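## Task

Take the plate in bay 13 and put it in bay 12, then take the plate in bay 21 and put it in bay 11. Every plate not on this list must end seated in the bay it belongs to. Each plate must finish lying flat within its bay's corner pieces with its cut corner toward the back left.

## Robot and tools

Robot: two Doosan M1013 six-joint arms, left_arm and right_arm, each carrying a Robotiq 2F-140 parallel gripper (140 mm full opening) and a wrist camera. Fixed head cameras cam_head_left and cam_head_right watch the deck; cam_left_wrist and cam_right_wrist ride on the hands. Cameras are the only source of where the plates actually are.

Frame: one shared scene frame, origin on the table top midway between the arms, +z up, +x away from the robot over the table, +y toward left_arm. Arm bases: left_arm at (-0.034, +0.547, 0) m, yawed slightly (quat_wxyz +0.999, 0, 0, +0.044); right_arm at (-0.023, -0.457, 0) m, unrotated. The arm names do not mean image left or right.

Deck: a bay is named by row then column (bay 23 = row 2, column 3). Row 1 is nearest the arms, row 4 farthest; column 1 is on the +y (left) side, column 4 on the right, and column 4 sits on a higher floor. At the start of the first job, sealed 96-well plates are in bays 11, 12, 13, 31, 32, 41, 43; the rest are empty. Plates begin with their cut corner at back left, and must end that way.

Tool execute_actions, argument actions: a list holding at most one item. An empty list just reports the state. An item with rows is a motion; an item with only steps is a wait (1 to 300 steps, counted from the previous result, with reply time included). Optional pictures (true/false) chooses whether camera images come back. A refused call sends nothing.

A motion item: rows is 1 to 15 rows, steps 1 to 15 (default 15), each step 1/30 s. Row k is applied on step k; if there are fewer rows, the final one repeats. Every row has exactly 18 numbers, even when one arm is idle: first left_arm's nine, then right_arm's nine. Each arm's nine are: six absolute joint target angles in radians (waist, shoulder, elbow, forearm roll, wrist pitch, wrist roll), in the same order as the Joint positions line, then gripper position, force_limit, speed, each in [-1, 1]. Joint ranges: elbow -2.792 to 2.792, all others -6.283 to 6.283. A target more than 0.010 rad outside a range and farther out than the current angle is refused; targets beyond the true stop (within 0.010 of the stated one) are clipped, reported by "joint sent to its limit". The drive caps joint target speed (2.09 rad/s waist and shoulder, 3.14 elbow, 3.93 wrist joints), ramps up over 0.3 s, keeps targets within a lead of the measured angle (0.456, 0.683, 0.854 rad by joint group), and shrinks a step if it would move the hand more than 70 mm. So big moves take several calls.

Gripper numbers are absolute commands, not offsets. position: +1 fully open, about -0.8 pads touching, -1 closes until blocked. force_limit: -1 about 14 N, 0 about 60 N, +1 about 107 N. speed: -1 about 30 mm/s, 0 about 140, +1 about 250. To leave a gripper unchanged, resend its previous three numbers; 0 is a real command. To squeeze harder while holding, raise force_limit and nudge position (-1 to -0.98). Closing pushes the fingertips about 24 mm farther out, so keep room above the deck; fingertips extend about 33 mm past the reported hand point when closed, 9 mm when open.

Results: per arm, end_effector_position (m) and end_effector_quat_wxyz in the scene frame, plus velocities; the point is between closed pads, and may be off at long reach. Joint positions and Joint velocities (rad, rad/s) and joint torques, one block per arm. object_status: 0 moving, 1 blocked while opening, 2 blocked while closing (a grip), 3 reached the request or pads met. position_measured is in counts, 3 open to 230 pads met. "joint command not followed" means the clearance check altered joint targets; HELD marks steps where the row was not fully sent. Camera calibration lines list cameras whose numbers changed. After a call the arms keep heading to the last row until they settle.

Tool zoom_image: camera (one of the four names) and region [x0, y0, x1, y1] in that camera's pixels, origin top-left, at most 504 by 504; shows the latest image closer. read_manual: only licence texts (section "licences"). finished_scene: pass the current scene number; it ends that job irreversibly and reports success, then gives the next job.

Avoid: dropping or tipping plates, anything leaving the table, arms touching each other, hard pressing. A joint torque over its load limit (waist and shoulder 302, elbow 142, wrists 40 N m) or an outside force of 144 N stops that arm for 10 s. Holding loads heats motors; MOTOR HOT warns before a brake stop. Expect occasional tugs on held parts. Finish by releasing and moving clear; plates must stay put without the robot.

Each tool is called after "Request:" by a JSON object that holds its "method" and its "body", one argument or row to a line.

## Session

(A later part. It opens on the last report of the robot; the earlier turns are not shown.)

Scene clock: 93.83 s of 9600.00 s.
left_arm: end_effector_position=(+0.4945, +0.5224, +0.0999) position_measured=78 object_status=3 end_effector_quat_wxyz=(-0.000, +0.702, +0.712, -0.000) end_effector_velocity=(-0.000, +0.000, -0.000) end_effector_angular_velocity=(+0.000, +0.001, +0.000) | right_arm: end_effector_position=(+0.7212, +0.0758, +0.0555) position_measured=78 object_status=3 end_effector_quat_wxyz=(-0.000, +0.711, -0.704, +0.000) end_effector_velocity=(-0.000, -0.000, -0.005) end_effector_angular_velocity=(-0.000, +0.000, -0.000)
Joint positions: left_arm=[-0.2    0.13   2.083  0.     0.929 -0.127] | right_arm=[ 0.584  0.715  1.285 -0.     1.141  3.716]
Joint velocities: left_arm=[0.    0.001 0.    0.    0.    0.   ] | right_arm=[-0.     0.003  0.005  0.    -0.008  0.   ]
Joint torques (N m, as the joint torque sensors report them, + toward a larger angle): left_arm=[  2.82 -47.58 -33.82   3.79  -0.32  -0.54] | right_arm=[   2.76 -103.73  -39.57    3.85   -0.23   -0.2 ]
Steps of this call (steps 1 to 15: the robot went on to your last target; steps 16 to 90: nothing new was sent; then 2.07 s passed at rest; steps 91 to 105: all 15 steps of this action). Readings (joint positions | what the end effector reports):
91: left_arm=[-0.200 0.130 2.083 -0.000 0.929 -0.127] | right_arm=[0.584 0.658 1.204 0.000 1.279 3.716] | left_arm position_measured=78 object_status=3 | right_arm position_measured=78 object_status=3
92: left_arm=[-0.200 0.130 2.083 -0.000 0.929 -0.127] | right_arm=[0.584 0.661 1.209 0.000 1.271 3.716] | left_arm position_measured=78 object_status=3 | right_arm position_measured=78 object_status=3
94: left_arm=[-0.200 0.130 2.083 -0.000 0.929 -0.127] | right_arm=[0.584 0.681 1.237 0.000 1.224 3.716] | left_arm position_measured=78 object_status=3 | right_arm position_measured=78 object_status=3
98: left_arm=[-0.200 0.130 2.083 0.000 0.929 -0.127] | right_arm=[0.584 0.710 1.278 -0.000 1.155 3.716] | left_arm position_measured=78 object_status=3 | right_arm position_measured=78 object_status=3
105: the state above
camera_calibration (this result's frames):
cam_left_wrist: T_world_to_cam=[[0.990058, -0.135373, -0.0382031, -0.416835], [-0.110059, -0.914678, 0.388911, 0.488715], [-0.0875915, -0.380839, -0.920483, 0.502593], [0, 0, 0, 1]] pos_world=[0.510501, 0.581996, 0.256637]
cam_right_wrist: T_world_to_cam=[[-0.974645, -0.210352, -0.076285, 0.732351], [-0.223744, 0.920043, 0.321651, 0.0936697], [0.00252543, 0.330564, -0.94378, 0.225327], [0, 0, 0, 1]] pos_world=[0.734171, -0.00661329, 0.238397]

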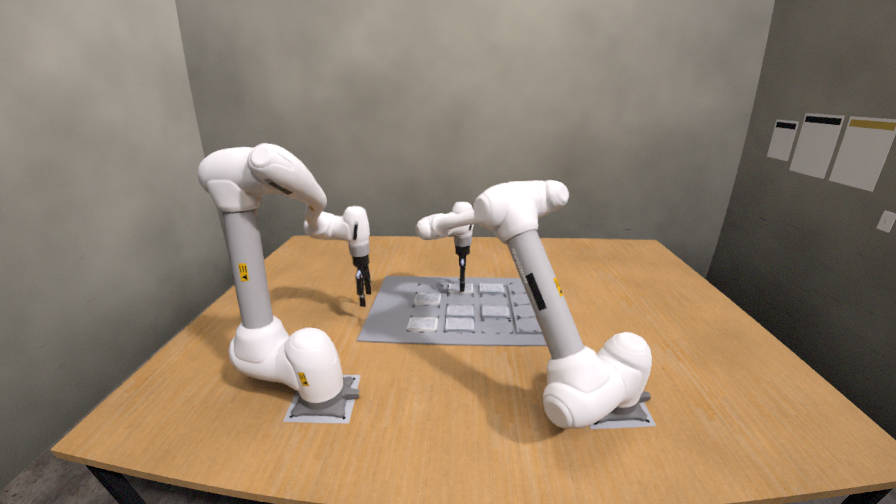

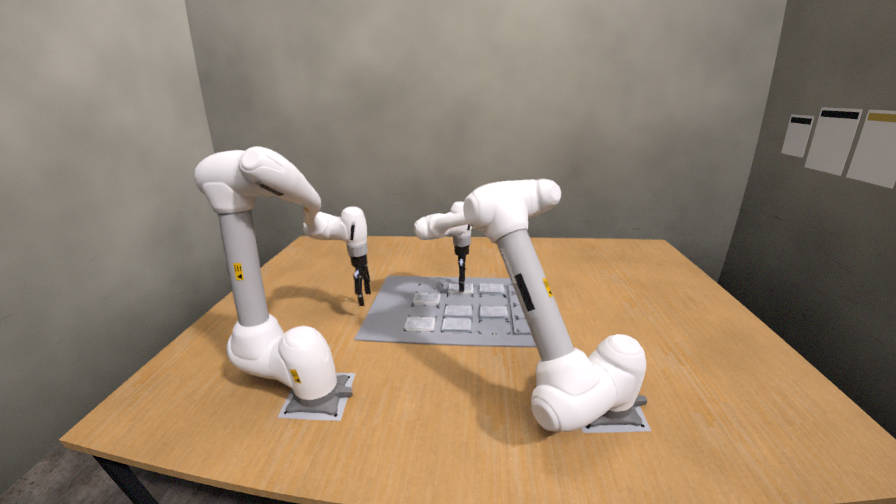

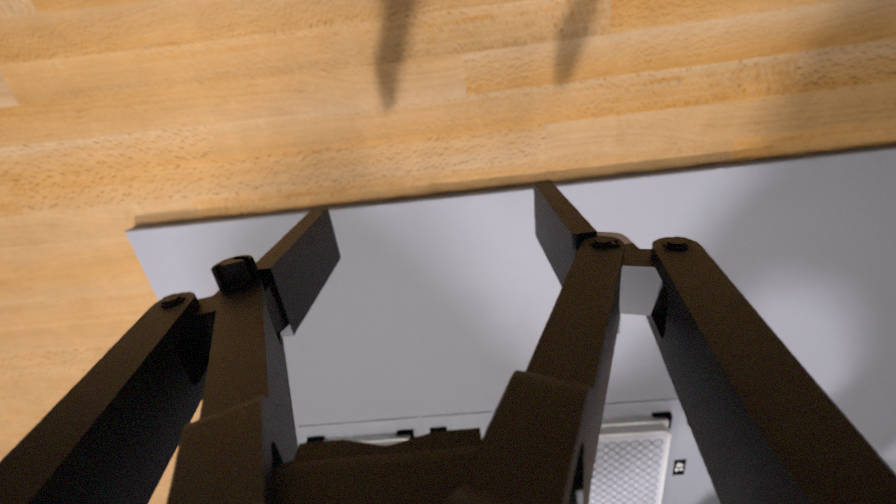

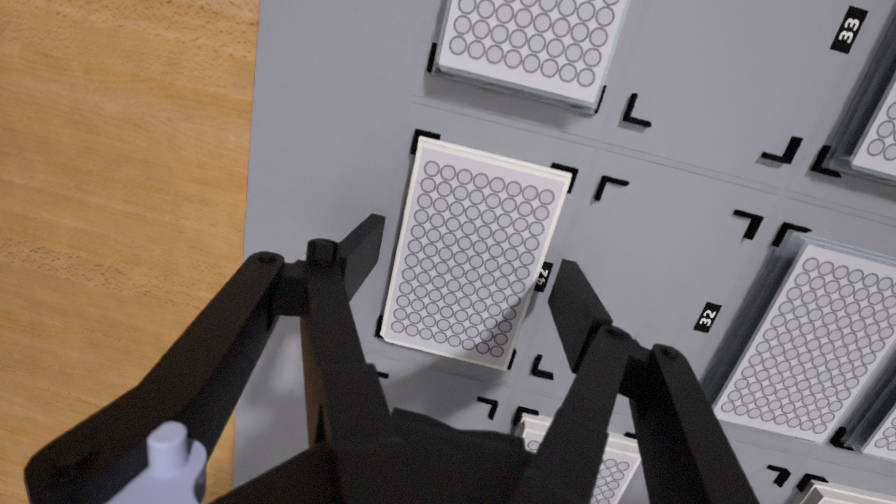

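Request:
{"method": "execute_actions", "body": {
  "actions": [
    {"rows":[[-0.2,0.13,2.083,0,0.9286,-0.127,0.4,-0.3,-0.6,0.4242,0.5935,1.4999,0,1.0482,3.5558,0.4,-0.3,-0.6]],"steps":15}
  ],
  "pictures": false
}}

Request:
{"method": "execute_actions", "body": {
  "actions": [
    {"rows":[[-0.2,0.13,2.083,0,0.9286,-0.127,0.4,-0.3,-0.6,0.4242,0.5935,1.4999,0,1.0482,3.5558,0.4,-0.3,-0.6],[-0.2,0.13,2.083,0,0.9286,-0.127,0.4,-0.3,-0.6,0.4242,0.5935,1.4999,0,1.0482,3.5558,0.4,-0.3,-0.6],[-0.2,0.13,2.083,0,0.9286,-0.127,0.4,-0.3,-0.6,0.4242,0.5935,1.4999,0,1.0482,3.5558,0.4,-0.3,-0.6],[-0.2,0.13,2.083,0,0.9286,-0.127,0.4,-0.3,-0.6,0.4242,0.5935,1.4999,0,1.0482,3.5558,0.4,-0.3,-0.6],[-0.2,0.13,2.083,0,0.9286,-0.127,0.4,-0.3,-0.6,0.4242,0.6042,1.5084,0,1.0290,3.5558,0.4,-0.3,-0.6]],"steps":15}
  ]
}}

Request:
{"method": "zoom_image", "body": {
  "camera": "cam_right_wrist",
  "region": [340,90,640,410]
}}

Scene clock: 103.37 s of 9600.00 s.
left_arm: end_effector_position=(+0.4945, +0.5224, +0.0999) position_measured=78 object_status=3 end_effector_quat_wxyz=(-0.000, +0.702, +0.712, -0.000) end_effector_velocity=(-0.000, +0.000, +0.000) end_effector_angular_velocity=(-0.000, +0.001, +0.001) | right_arm: end_effector_position=(+0.7208, -0.0810, +0.0550) position_measured=78 object_status=3 end_effector_quat_wxyz=(+0.000, +0.711, -0.704, +0.000) end_effector_velocity=(-0.006, -0.037, -0.000) end_effector_angular_velocity=(+0.001, -0.002, +0.005)
Joint positions: left_arm=[-0.2    0.13   2.083  0.     0.929 -0.127] | right_arm=[ 0.427  0.596  1.496 -0.     1.05   3.559]
Joint velocities: left_arm=[ 0.001 -0.    -0.    -0.     0.001  0.   ] | right_arm=[-0.038 -0.032  0.055  0.    -0.026 -0.043]
Joint torques (N m, as the joint torque sensors report them, + toward a larger angle): left_arm=[  1.44 -50.13 -35.51   3.19  -0.08  -0.58] | right_arm=[  9.24 -91.52 -37.81   3.85  -0.3   -0.25]
Steps of this call (steps 1 to 15: the robot went on to your last target; steps 16 to 90: nothing new was sent; then 6.03 s passed at rest; steps 91 to 105: all 15 steps of this action). Readings (joint positions | what the end effector reports):
91: left_arm=[-0.200 0.130 2.083 0.000 0.929 -0.127] | right_arm=[0.584 0.715 1.286 0.000 1.140 3.716] | left_arm position_measured=78 object_status=3 | right_arm position_measured=78 object_status=3
92: left_arm=[-0.200 0.130 2.083 0.000 0.929 -0.127] | right_arm=[0.580 0.712 1.292 0.000 1.138 3.712] | left_arm position_measured=78 object_status=3 | right_arm position_measured=78 object_status=3
94: left_arm=[-0.200 0.130 2.083 -0.000 0.929 -0.127] | right_arm=[0.551 0.690 1.330 0.000 1.121 3.683] | left_arm position_measured=78 object_status=3 | right_arm position_measured=78 object_status=3
98: left_arm=[-0.200 0.130 2.083 -0.000 0.929 -0.127] | right_arm=[0.491 0.645 1.410 0.000 1.087 3.623] | left_arm position_measured=78 object_status=3 | right_arm position_measured=78 object_status=3
105: the state above

Scene clock: 103.87 s of 9600.00 s.
left_arm: end_effector_position=(+0.4945, +0.5224, +0.0999) position_measured=78 object_status=3 end_effector_quat_wxyz=(-0.000, +0.702, +0.712, -0.000) end_effector_velocity=(+0.000, -0.000, -0.000) end_effector_angular_velocity=(-0.000, -0.000, -0.001) | right_arm: end_effector_position=(+0.7204, -0.0838, +0.0422) position_measured=78 object_status=3 end_effector_quat_wxyz=(-0.000, +0.711, -0.704, +0.000) end_effector_velocity=(-0.000, -0.001, -0.004) end_effector_angular_velocity=(-0.001, +0.003, -0.001)
Joint positions: left_arm=[-0.2    0.13   2.083  0.     0.929 -0.127] | right_arm=[ 0.424  0.604  1.508 -0.     1.029  3.556]
Joint velocities: left_arm=[-0.     0.    -0.    -0.    -0.001  0.   ] | right_arm=[-0.001  0.003  0.002  0.    -0.002 -0.   ]
Joint torques (N m, as the joint torque sensors report them, + toward a larger angle): left_arm=[  3.39 -51.8  -34.75   3.38   0.07  -0.47] | right_arm=[  1.34 -93.94 -35.46   3.6    0.22  -0.45]
Steps of this call (steps 1 to 15: all 15 steps of this action). Readings (joint positions | what the end effector reports):
1: left_arm=[-0.200 0.130 2.083 0.000 0.929 -0.127] | right_arm=[0.426 0.595 1.497 -0.000 1.049 3.558] | left_arm position_measured=78 object_status=3 | right_arm position_measured=78 object_status=3
2: left_arm=[-0.200 0.130 2.083 0.000 0.929 -0.127] | right_arm=[0.425 0.594 1.498 -0.000 1.049 3.557] | left_arm position_measured=78 object_status=3 | right_arm position_measured=78 object_status=3
4: left_arm=[-0.200 0.130 2.083 -0.000 0.929 -0.127] | right_arm=[0.425 0.594 1.499 -0.000 1.048 3.556] | left_arm position_measured=78 object_status=3 | right_arm position_measured=78 object_status=3
8: left_arm=[-0.200 0.130 2.083 -0.000 0.929 -0.127] | right_arm=[0.424 0.601 1.506 -0.000 1.035 3.556] | left_arm position_measured=78 object_status=3 | right_arm position_measured=78 object_status=3
15: the state above
camera_calibration (this result's frames):
cam_left_wrist: T_world_to_cam=[[0.990058, -0.135373, -0.0382036, -0.416834], [-0.110059, -0.914678, 0.38891, 0.488715], [-0.087592, -0.380839, -0.920483, 0.502593], [0, 0, 0, 1]] pos_world=[0.510501, 0.581996, 0.256637]
cam_right_wrist: T_world_to_cam=[[-0.974657, -0.210308, -0.0762491, 0.697079], [-0.223689, 0.920058, 0.321646, 0.244538], [0.00250885, 0.330551, -0.943785, 0.265581], [0, 0, 0, 1]] pos_world=[0.733447, -0.166176, 0.225148]

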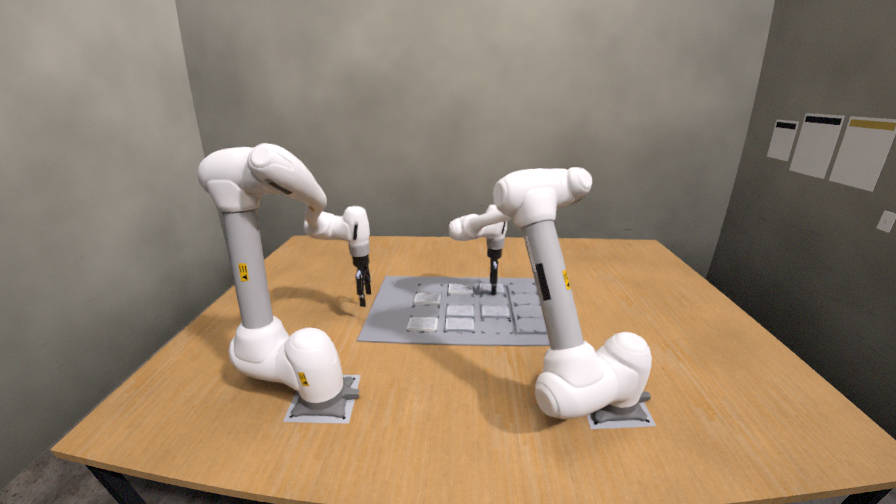

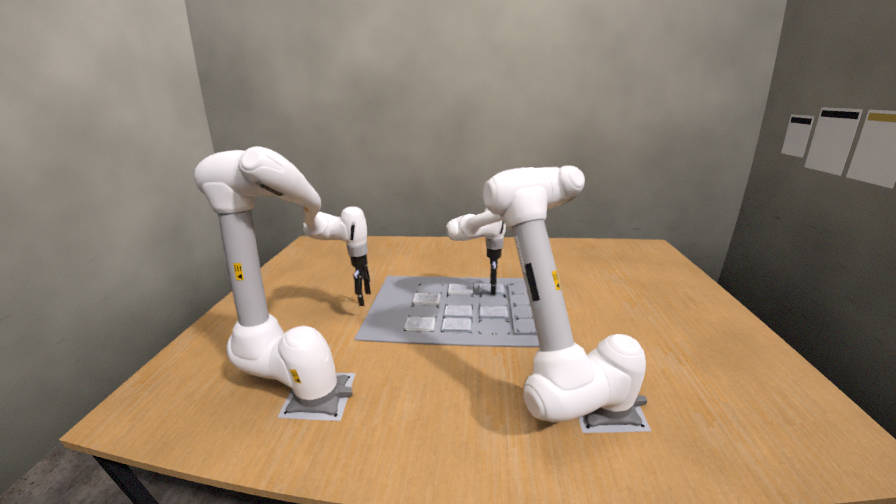

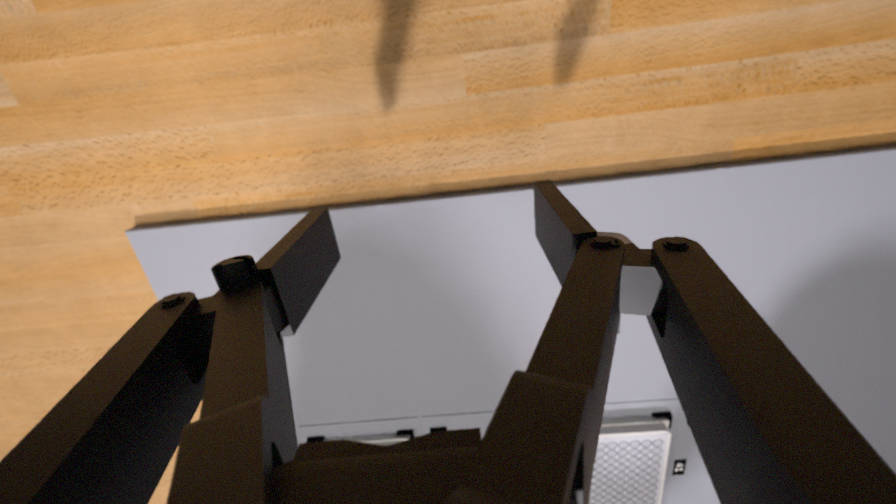

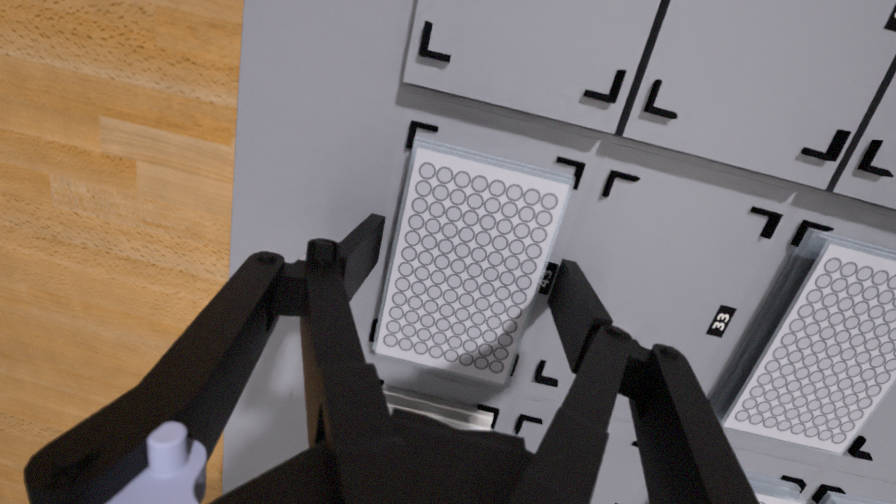

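Region (340, 90, 640, 410) of cam_right_wrist's 896x504 image, scaled by 1.575, with more detail than that image has; it fills the left 472 columns of this view, and the rest is white.

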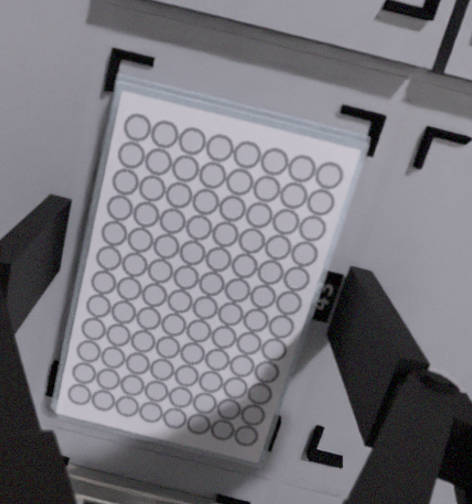

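Request:
{"method": "execute_actions", "body": {
  "actions": [
    {"rows":[[-0.2,0.13,2.083,0,0.9286,-0.127,0.4,-0.3,-0.6,0.4238,0.6051,1.5069,0,1.0296,3.5554,0.4,-0.3,-0.6],[-0.2,0.13,2.083,0,0.9286,-0.127,0.4,-0.3,-0.6,0.4238,0.6051,1.5069,0,1.0296,3.5554,0.4,-0.3,-0.6],[-0.2,0.13,2.083,0,0.9286,-0.127,0.4,-0.3,-0.6,0.4238,0.6051,1.5069,0,1.0296,3.5554,-1,-0.3,-0.6]],"steps":15}
  ],
  "pictures": false
}}

Request:
{"method": "execute_actions", "body": {
  "actions": [
    {"rows":[[-0.2,0.13,2.083,0,0.9286,-0.127,0.4,-0.3,-0.6,0.4238,0.6043,1.5062,0,1.0311,3.5554,-1,-0.3,-0.6],[-0.2,0.13,2.083,0,0.9286,-0.127,0.4,-0.3,-0.6,0.4238,0.6043,1.5062,0,1.0311,3.5554,-1,-0.3,-0.6],[-0.2,0.13,2.083,0,0.9286,-0.127,0.4,-0.3,-0.6,0.4238,0.6043,1.5062,0,1.0311,3.5554,-1,-0.3,-0.6],[-0.2,0.13,2.083,0,0.9286,-0.127,0.4,-0.3,-0.6,0.4238,0.6043,1.5062,0,1.0311,3.5554,-1,-0.3,-0.6],[-0.2,0.13,2.083,0,0.9286,-0.127,0.4,-0.3,-0.6,0.4213,0.6028,1.5087,0,1.0301,3.5529,-1,-0.3,-0.6],[-0.2,0.13,2.083,0,0.9286,-0.127,0.4,-0.3,-0.6,0.4213,0.6028,1.5087,0,1.0301,3.5529,-1,-0.3,-0.6],[-0.2,0.13,2.083,0,0.9286,-0.127,0.4,-0.3,-0.6,0.4213,0.6028,1.5087,0,1.0301,3.5529,-1,-0.3,-0.6],[-0.2,0.13,2.083,0,0.9286,-0.127,0.4,-0.3,-0.6,0.4188,0.6013,1.5112,0,1.0291,3.5504,-1,-0.3,-0.6]],"steps":15}
  ]
}}

Request:
{"method": "zoom_image", "body": {
  "camera": "cam_right_wrist",
  "region": [390,100,630,210]
}}

Scene clock: 115.70 s of 9600.00 s.
left_arm: end_effector_position=(+0.4945, +0.5224, +0.0999) position_measured=78 object_status=3 end_effector_quat_wxyz=(-0.000, +0.702, +0.712, -0.000) end_effector_velocity=(-0.000, +0.000, -0.000) end_effector_angular_velocity=(+0.000, +0.001, +0.001) | right_arm: end_effector_position=(+0.7211, -0.0838, +0.0419) position_measured=107 object_status=0 end_effector_quat_wxyz=(-0.000, +0.711, -0.704, +0.000) end_effector_velocity=(+0.000, +0.000, -0.000) end_effector_angular_velocity=(+0.001, -0.000, -0.000)
Joint positions: left_arm=[-0.2    0.13   2.083  0.     0.929 -0.127] | right_arm=[0.424 0.605 1.507 0.    1.03  3.555]
Joint velocities: left_arm=[ 0.001  0.001 -0.    -0.     0.     0.   ] | right_arm=[-0.     0.    -0.     0.001 -0.001 -0.   ]
Joint torques (N m, as the joint torque sensors report them, + toward a larger angle): left_arm=[  1.18 -48.46 -33.83   3.4   -0.27  -0.68] | right_arm=[  1.48 -87.34 -33.48   3.36  -0.79  -0.3 ]
Steps of this call (steps 1 to 15: the robot went on to your last target; steps 16 to 90: nothing new was sent; then 8.33 s passed at rest; steps 91 to 105: all 15 steps of this action). Readings (joint positions | what the end effector reports):
91: left_arm=[-0.200 0.130 2.083 -0.000 0.929 -0.127] | right_arm=[0.424 0.604 1.508 0.000 1.029 3.556] | left_arm position_measured=78 object_status=3 | right_arm position_measured=78 object_status=3
92: left_arm=[-0.200 0.130 2.083 0.000 0.929 -0.127] | right_arm=[0.424 0.604 1.508 0.000 1.029 3.556] | left_arm position_measured=78 object_status=3 | right_arm position_measured=78 object_status=3
94: left_arm=[-0.200 0.130 2.083 0.000 0.929 -0.127] | right_arm=[0.424 0.605 1.508 0.000 1.029 3.556] | left_arm position_measured=78 object_status=3 | right_arm position_measured=80 object_status=0
98: left_arm=[-0.200 0.130 2.083 -0.000 0.929 -0.127] | right_arm=[0.424 0.605 1.507 0.000 1.029 3.555] | left_arm position_measured=78 object_status=3 | right_arm position_measured=96 object_status=0
105: the state above

Scene clock: 116.20 s of 9600.00 s.
left_arm: end_effector_position=(+0.4945, +0.5224, +0.0999) position_measured=78 object_status=3 end_effector_quat_wxyz=(-0.000, +0.702, +0.712, -0.000) end_effector_velocity=(-0.000, +0.000, +0.000) end_effector_angular_velocity=(+0.000, +0.000, +0.000) | right_arm: end_effector_position=(+0.7211, -0.0883, +0.0429) position_measured=107 object_status=2 end_effector_quat_wxyz=(+0.000, +0.711, -0.704, -0.000) end_effector_velocity=(+0.000, -0.002, +0.000) end_effector_angular_velocity=(+0.000, -0.001, +0.000)
Joint positions: left_arm=[-0.2    0.13   2.083 -0.     0.929 -0.127] | right_arm=[0.419 0.601 1.511 0.    1.029 3.551]
Joint velocities: left_arm=[ 0.001 -0.    -0.     0.     0.     0.   ] | right_arm=[-0.002 -0.001  0.002 -0.    -0.002 -0.002]
Joint torques (N m, as the joint torque sensors report them, + toward a larger angle): left_arm=[  1.1  -52.48 -34.44   3.37  -0.2   -0.31] | right_arm=[  3.79 -92.55 -37.61   3.49  -0.22  -0.53]
Steps of this call (steps 1 to 15: all 15 steps of this action). Readings (joint positions | what the end effector reports):
1: left_arm=[-0.200 0.130 2.083 0.000 0.929 -0.127] | right_arm=[0.424 0.605 1.507 0.000 1.030 3.555] | left_arm position_measured=78 object_status=3 | right_arm position_measured=107 object_status=2
2: left_arm=[-0.200 0.130 2.083 0.000 0.929 -0.127] | right_arm=[0.424 0.605 1.507 0.000 1.030 3.555] | left_arm position_measured=78 object_status=3 | right_arm position_measured=107 object_status=2
4: left_arm=[-0.200 0.130 2.083 0.000 0.929 -0.127] | right_arm=[0.424 0.605 1.506 0.000 1.031 3.555] | left_arm position_measured=78 object_status=3 | right_arm position_measured=107 object_status=2
8: left_arm=[-0.200 0.130 2.083 0.000 0.929 -0.127] | right_arm=[0.422 0.603 1.508 0.000 1.031 3.554] | left_arm position_measured=78 object_status=3 | right_arm position_measured=107 object_status=2
15: the state above
camera_calibration (this result's frames):
cam_left_wrist: T_world_to_cam=[[0.990058, -0.135373, -0.0382036, -0.416835], [-0.110059, -0.914678, 0.388911, 0.488715], [-0.0875919, -0.380839, -0.920483, 0.502593], [0, 0, 0, 1]] pos_world=[0.510501, 0.581996, 0.256637]
cam_right_wrist: T_world_to_cam=[[-0.974682, -0.21027, -0.0760326, 0.696854], [-0.223582, 0.92009, 0.321631, 0.248515], [0.00232759, 0.330487, -0.943808, 0.267876], [0, 0, 0, 1]] pos_world=[0.734152, -0.170658, 0.225877]

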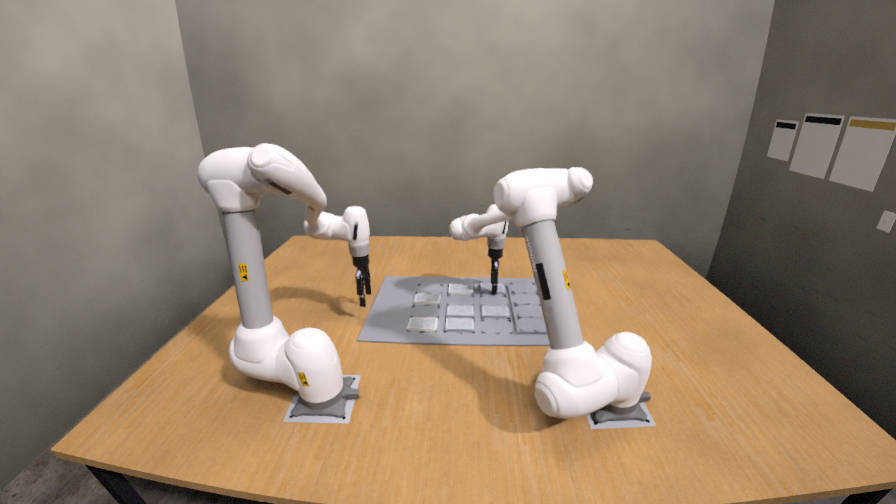

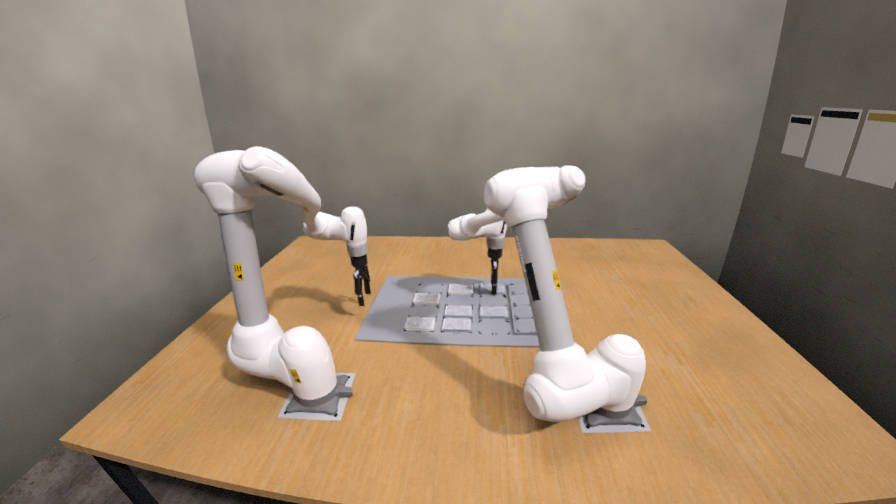

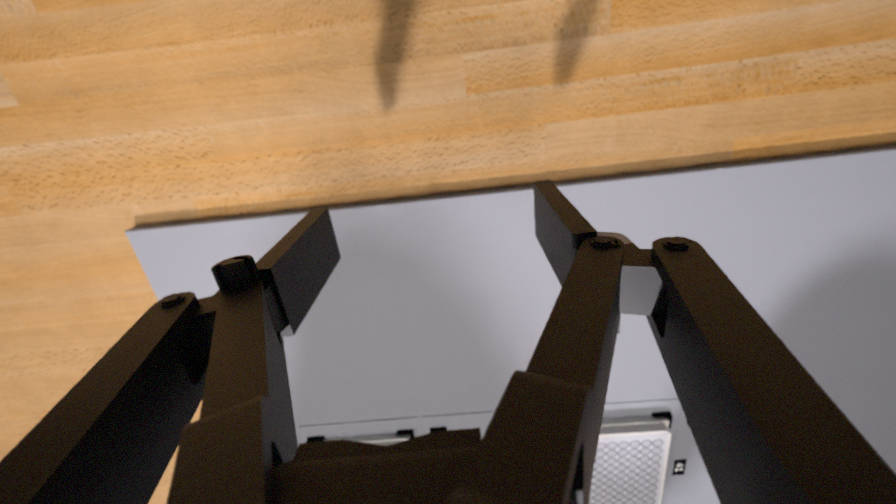

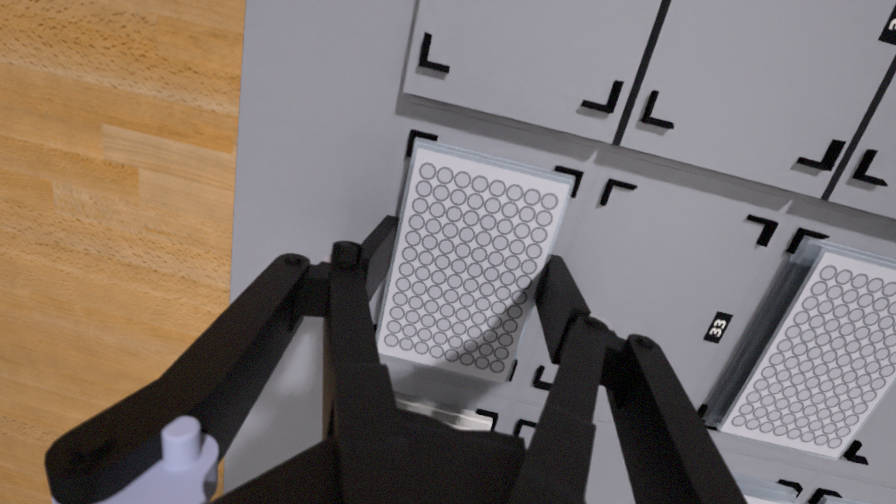

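Region (390, 100, 630, 210) of cam_right_wrist's 896x504 image, scaled by 2.100, with more detail than that image has; it fills the top 231 rows of this view, and the rest is white.

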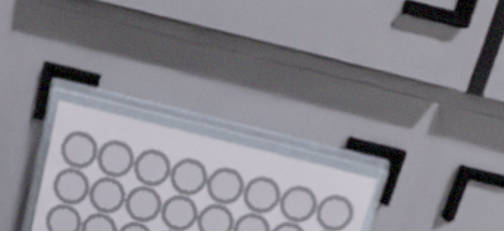

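Request:
{"method": "execute_actions", "body": {
  "actions": [
    {"rows":[[-0.2,0.13,2.083,0,0.9286,-0.127,0.4,-0.3,-0.6,0.4183,0.6010,1.5117,0,1.0289,3.5499,-1,-0.3,-0.6],[-0.2,0.13,2.083,0,0.9286,-0.127,0.4,-0.3,-0.6,0.4183,0.6010,1.5117,0,1.0289,3.5499,-1,-0.3,-0.6],[-0.2,0.13,2.083,0,0.9286,-0.127,0.4,-0.3,-0.6,0.4183,0.6010,1.5117,0,1.0289,3.5499,-1,-0.3,-0.6],[-0.2,0.13,2.083,0,0.9286,-0.127,0.4,-0.3,-0.6,0.4183,0.6026,1.5130,0,1.0260,3.5499,-1,-0.3,-0.6]],"steps":11}
  ],
  "pictures": false
}}

Request:
{"method": "execute_actions", "body": {
  "actions": [
    {"rows":[[-0.2,0.13,2.083,0,0.9286,-0.127,0.4,-0.3,-0.6,0.4183,0.6026,1.5130,0,1.0260,3.5499,0.4,-0.3,-0.6]],"steps":10}
  ],
  "pictures": false
}}

Request:
{"method": "execute_actions", "body": {
  "actions": [
    {"rows":[[-0.2,0.13,2.083,0,0.9286,-0.127,0.4,-0.3,-0.6,0.4188,0.5368,1.444,0,1.1608,3.5504,0.4,-0.3,-0.6]],"steps":15}
  ]
}}

Request:
{"method": "zoom_image", "body": {
  "camera": "cam_right_wrist",
  "region": [380,110,880,500]
}}

Request:
{"method": "zoom_image", "body": {
  "camera": "cam_head_left",
  "region": [390,270,540,345]
}}

Scene clock: 121.00 s of 9600.00 s.
left_arm: end_effector_position=(+0.4945, +0.5224, +0.0999) position_measured=78 object_status=3 end_effector_quat_wxyz=(-0.000, +0.702, +0.712, -0.000) end_effector_velocity=(+0.000, +0.000, +0.000) end_effector_angular_velocity=(-0.000, -0.000, +0.001) | right_arm: end_effector_position=(+0.7211, -0.0888, +0.0414) position_measured=107 object_status=2 end_effector_quat_wxyz=(-0.000, +0.711, -0.704, +0.000) end_effector_velocity=(+0.000, -0.000, -0.001) end_effector_angular_velocity=(-0.000, -0.000, -0.000)
Joint positions: left_arm=[-0.2    0.13   2.083 -0.     0.929 -0.127] | right_arm=[0.418 0.602 1.513 0.    1.026 3.55 ]
Joint velocities: left_arm=[ 0.001 -0.    -0.    -0.     0.    -0.   ] | right_arm=[-0.     0.001  0.001 -0.    -0.002 -0.   ]
Joint torques (N m, as the joint torque sensors report them, + toward a larger angle): left_arm=[ -0.35 -49.71 -35.09   3.51  -0.81  -0.65] | right_arm=[ -0.67 -92.44 -34.36   2.5    0.28  -0.36]
Steps of this call (steps 1 to 15: the robot went on to your last target; steps 16 to 90: nothing new was sent; then 1.43 s passed at rest; steps 91 to 101: all 11 steps of this action). Readings (joint positions | what the end effector reports):
91: left_arm=[-0.200 0.130 2.083 0.000 0.929 -0.127] | right_arm=[0.419 0.601 1.511 0.000 1.029 3.550] | left_arm position_measured=78 object_status=3 | right_arm position_measured=107 object_status=2
92: left_arm=[-0.200 0.130 2.083 -0.000 0.929 -0.127] | right_arm=[0.419 0.601 1.511 0.000 1.029 3.550] | left_arm position_measured=78 object_status=3 | right_arm position_measured=107 object_status=2
94: left_arm=[-0.200 0.130 2.083 -0.000 0.929 -0.127] | right_arm=[0.418 0.601 1.512 0.000 1.029 3.550] | left_arm position_measured=78 object_status=3 | right_arm position_measured=107 object_status=2
98: left_arm=[-0.200 0.130 2.083 0.000 0.929 -0.127] | right_arm=[0.418 0.602 1.513 0.000 1.027 3.550] | left_arm position_measured=78 object_status=3 | right_arm position_measured=107 object_status=2
101: the state above

Scene clock: 121.33 s of 9600.00 s.
left_arm: end_effector_position=(+0.4945, +0.5224, +0.0999) position_measured=78 object_status=3 end_effector_quat_wxyz=(-0.000, +0.702, +0.712, -0.000) end_effector_velocity=(-0.000, -0.001, +0.000) end_effector_angular_velocity=(-0.000, -0.001, -0.001) | right_arm: end_effector_position=(+0.7211, -0.0889, +0.0411) position_measured=78 object_status=0 end_effector_quat_wxyz=(-0.000, +0.711, -0.704, -0.000) end_effector_velocity=(-0.000, -0.001, -0.001) end_effector_angular_velocity=(-0.001, +0.002, +0.000)
Joint positions: left_arm=[-0.2    0.13   2.083  0.     0.929 -0.127] | right_arm=[0.418 0.603 1.513 0.    1.026 3.55 ]
Joint velocities: left_arm=[-0.001 -0.001  0.     0.    -0.     0.   ] | right_arm=[-0.     0.001  0.    -0.001  0.001  0.   ]
Joint torques (N m, as the joint torque sensors report them, + toward a larger angle): left_arm=[  1.66 -53.87 -33.03   3.04  -0.31  -1.07] | right_arm=[  2.12 -94.15 -35.93   3.4   -0.05  -0.31]
Steps of this call (steps 1 to 10: all 10 steps of this action). Readings (joint positions | what the end effector reports):
1: left_arm=[-0.200 0.130 2.083 0.000 0.929 -0.127] | right_arm=[0.418 0.602 1.513 0.000 1.026 3.550] | left_arm position_measured=78 object_status=3 | right_arm position_measured=107 object_status=0
2: left_arm=[-0.200 0.130 2.083 0.000 0.929 -0.127] | right_arm=[0.418 0.602 1.513 0.000 1.026 3.550] | left_arm position_measured=78 object_status=3 | right_arm position_measured=107 object_status=0
4: left_arm=[-0.200 0.130 2.083 0.000 0.929 -0.127] | right_arm=[0.418 0.602 1.513 0.000 1.026 3.550] | left_arm position_measured=78 object_status=3 | right_arm position_measured=97 object_status=0
8: left_arm=[-0.200 0.130 2.083 -0.000 0.929 -0.127] | right_arm=[0.418 0.603 1.513 0.000 1.026 3.550] | left_arm position_measured=78 object_status=3 | right_arm position_measured=81 object_status=0
10: the state above

Scene clock: 121.83 s of 9600.00 s.
left_arm: end_effector_position=(+0.4945, +0.5224, +0.0999) position_measured=78 object_status=3 end_effector_quat_wxyz=(-0.000, +0.702, +0.712, -0.000) end_effector_velocity=(+0.001, +0.000, +0.000) end_effector_angular_velocity=(-0.000, -0.002, +0.001) | right_arm: end_effector_position=(+0.7211, -0.0885, +0.1295) position_measured=78 object_status=3 end_effector_quat_wxyz=(+0.000, +0.711, -0.704, -0.000) end_effector_velocity=(-0.001, +0.001, +0.006) end_effector_angular_velocity=(+0.001, -0.001, -0.002)
Joint positions: left_arm=[-0.2    0.13   2.083  0.     0.929 -0.127] | right_arm=[0.419 0.537 1.444 0.    1.16  3.55 ]
Joint velocities: left_arm=[ 0.001 -0.    -0.     0.    -0.001 -0.   ] | right_arm=[ 0.001 -0.005 -0.004  0.001  0.007  0.002]
Joint torques (N m, as the joint torque sensors report them, + toward a larger angle): left_arm=[  1.36 -50.66 -34.13   3.72  -0.34  -0.38] | right_arm=[  2.04 -89.65 -39.12   3.97   0.25  -0.09]
Steps of this call (steps 1 to 15: all 15 steps of this action). Readings (joint positions | what the end effector reports):
1: left_arm=[-0.200 0.130 2.083 -0.000 0.929 -0.127] | right_arm=[0.418 0.603 1.513 0.000 1.026 3.550] | left_arm position_measured=78 object_status=3 | right_arm position_measured=78 object_status=0
2: left_arm=[-0.200 0.130 2.083 0.000 0.929 -0.127] | right_arm=[0.418 0.600 1.510 -0.000 1.033 3.550] | left_arm position_measured=78 object_status=3 | right_arm position_measured=78 object_status=0
4: left_arm=[-0.200 0.130 2.083 0.000 0.929 -0.127] | right_arm=[0.418 0.577 1.485 -0.000 1.081 3.550] | left_arm position_measured=78 object_status=3 | right_arm position_measured=78 object_status=0
8: left_arm=[-0.200 0.130 2.083 0.000 0.929 -0.127] | right_arm=[0.418 0.542 1.450 0.000 1.149 3.550] | left_arm position_measured=78 object_status=3 | right_arm position_measured=78 object_status=3
15: the state above
camera_calibration (this result's frames):
cam_left_wrist: T_world_to_cam=[[0.990058, -0.135373, -0.0382038, -0.416835], [-0.110059, -0.914678, 0.388911, 0.488715], [-0.0875921, -0.380839, -0.920483, 0.502593], [0, 0, 0, 1]] pos_world=[0.510501, 0.581996, 0.256637]
cam_right_wrist: T_world_to_cam=[[-0.974667, -0.210386, -0.0759037, 0.703374], [-0.223649, 0.920076, 0.321622, 0.220972], [0.00217218, 0.330451, -0.943821, 0.34971], [0, 0, 0, 1]] pos_world=[0.734217, -0.170893, 0.312383]

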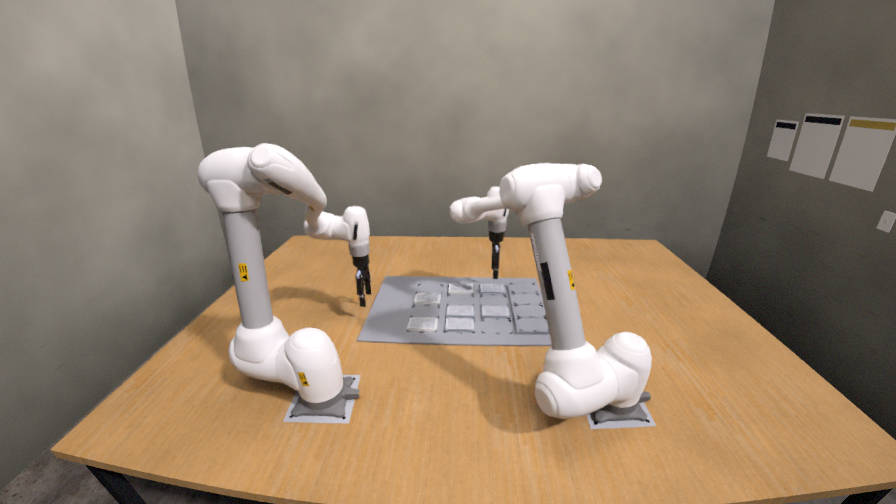

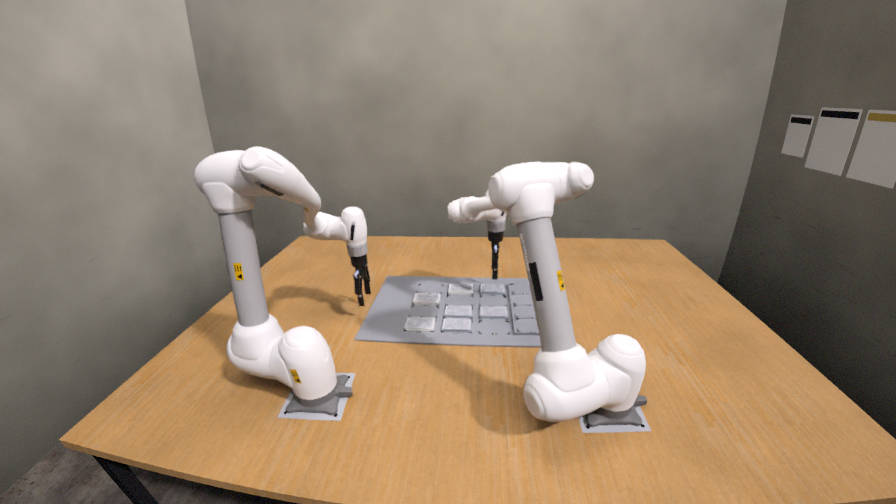

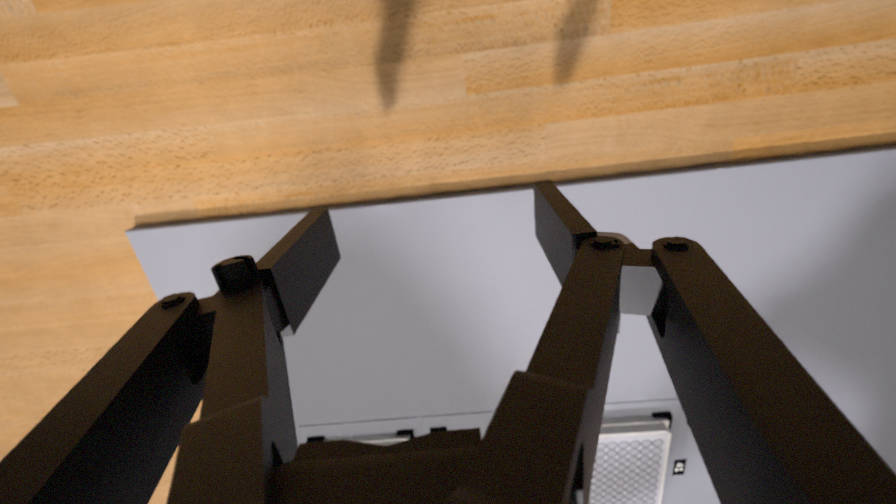

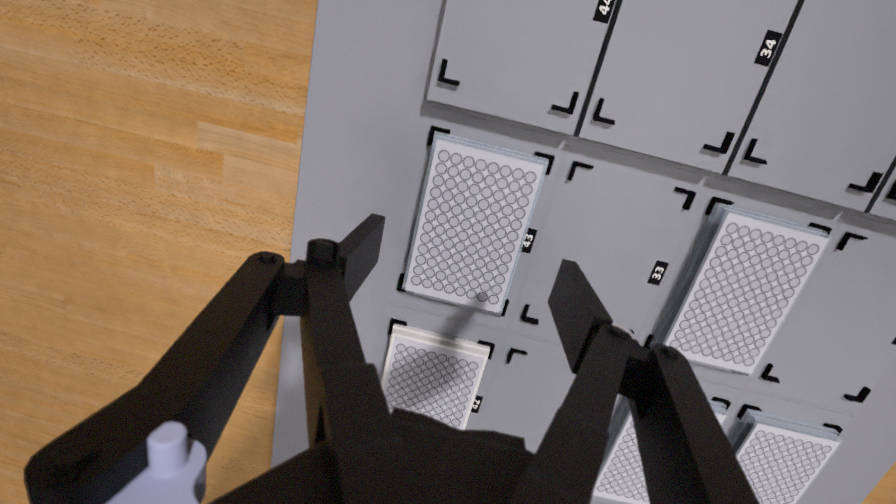

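Region (380, 110, 880, 500) of cam_right_wrist's 896x504 image, scaled by 1.008, with more detail than that image has; it fills the top 393 rows of this view, and the rest is white.

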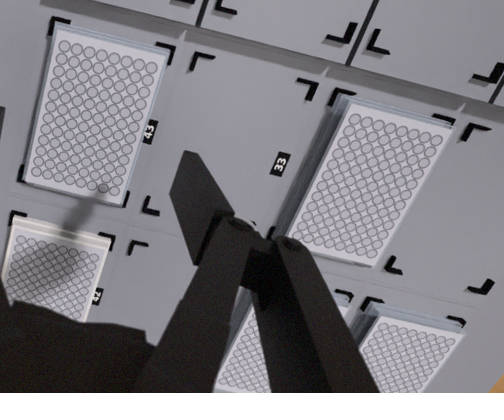

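Region (390, 270, 540, 345) of cam_head_left's 896x504 image, scaled by 3.360, with more detail than that image has.

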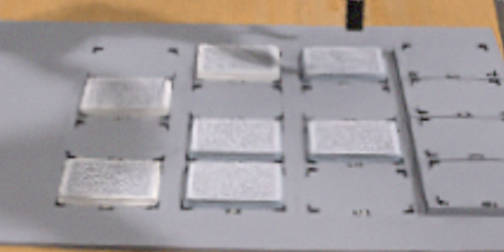

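Request:
{"method": "zoom_image", "body": {
  "camera": "cam_right_wrist",
  "region": [380,270,540,370]
}}

Region (380, 270, 540, 370) of cam_right_wrist's 896x504 image, scaled by 3.150, with more detail than that image has; it fills the top 315 rows of this view, and the rest is white.

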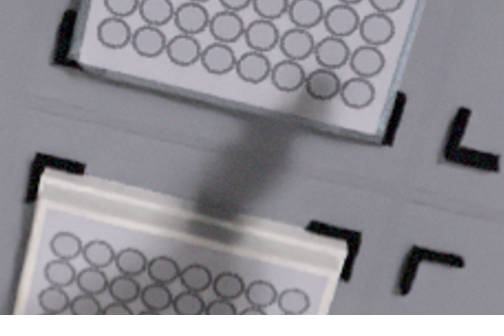

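All seated.

Request:
{"method": "finished_scene", "body": {
  "scene": 2
}}

The scene is finished: the task was done.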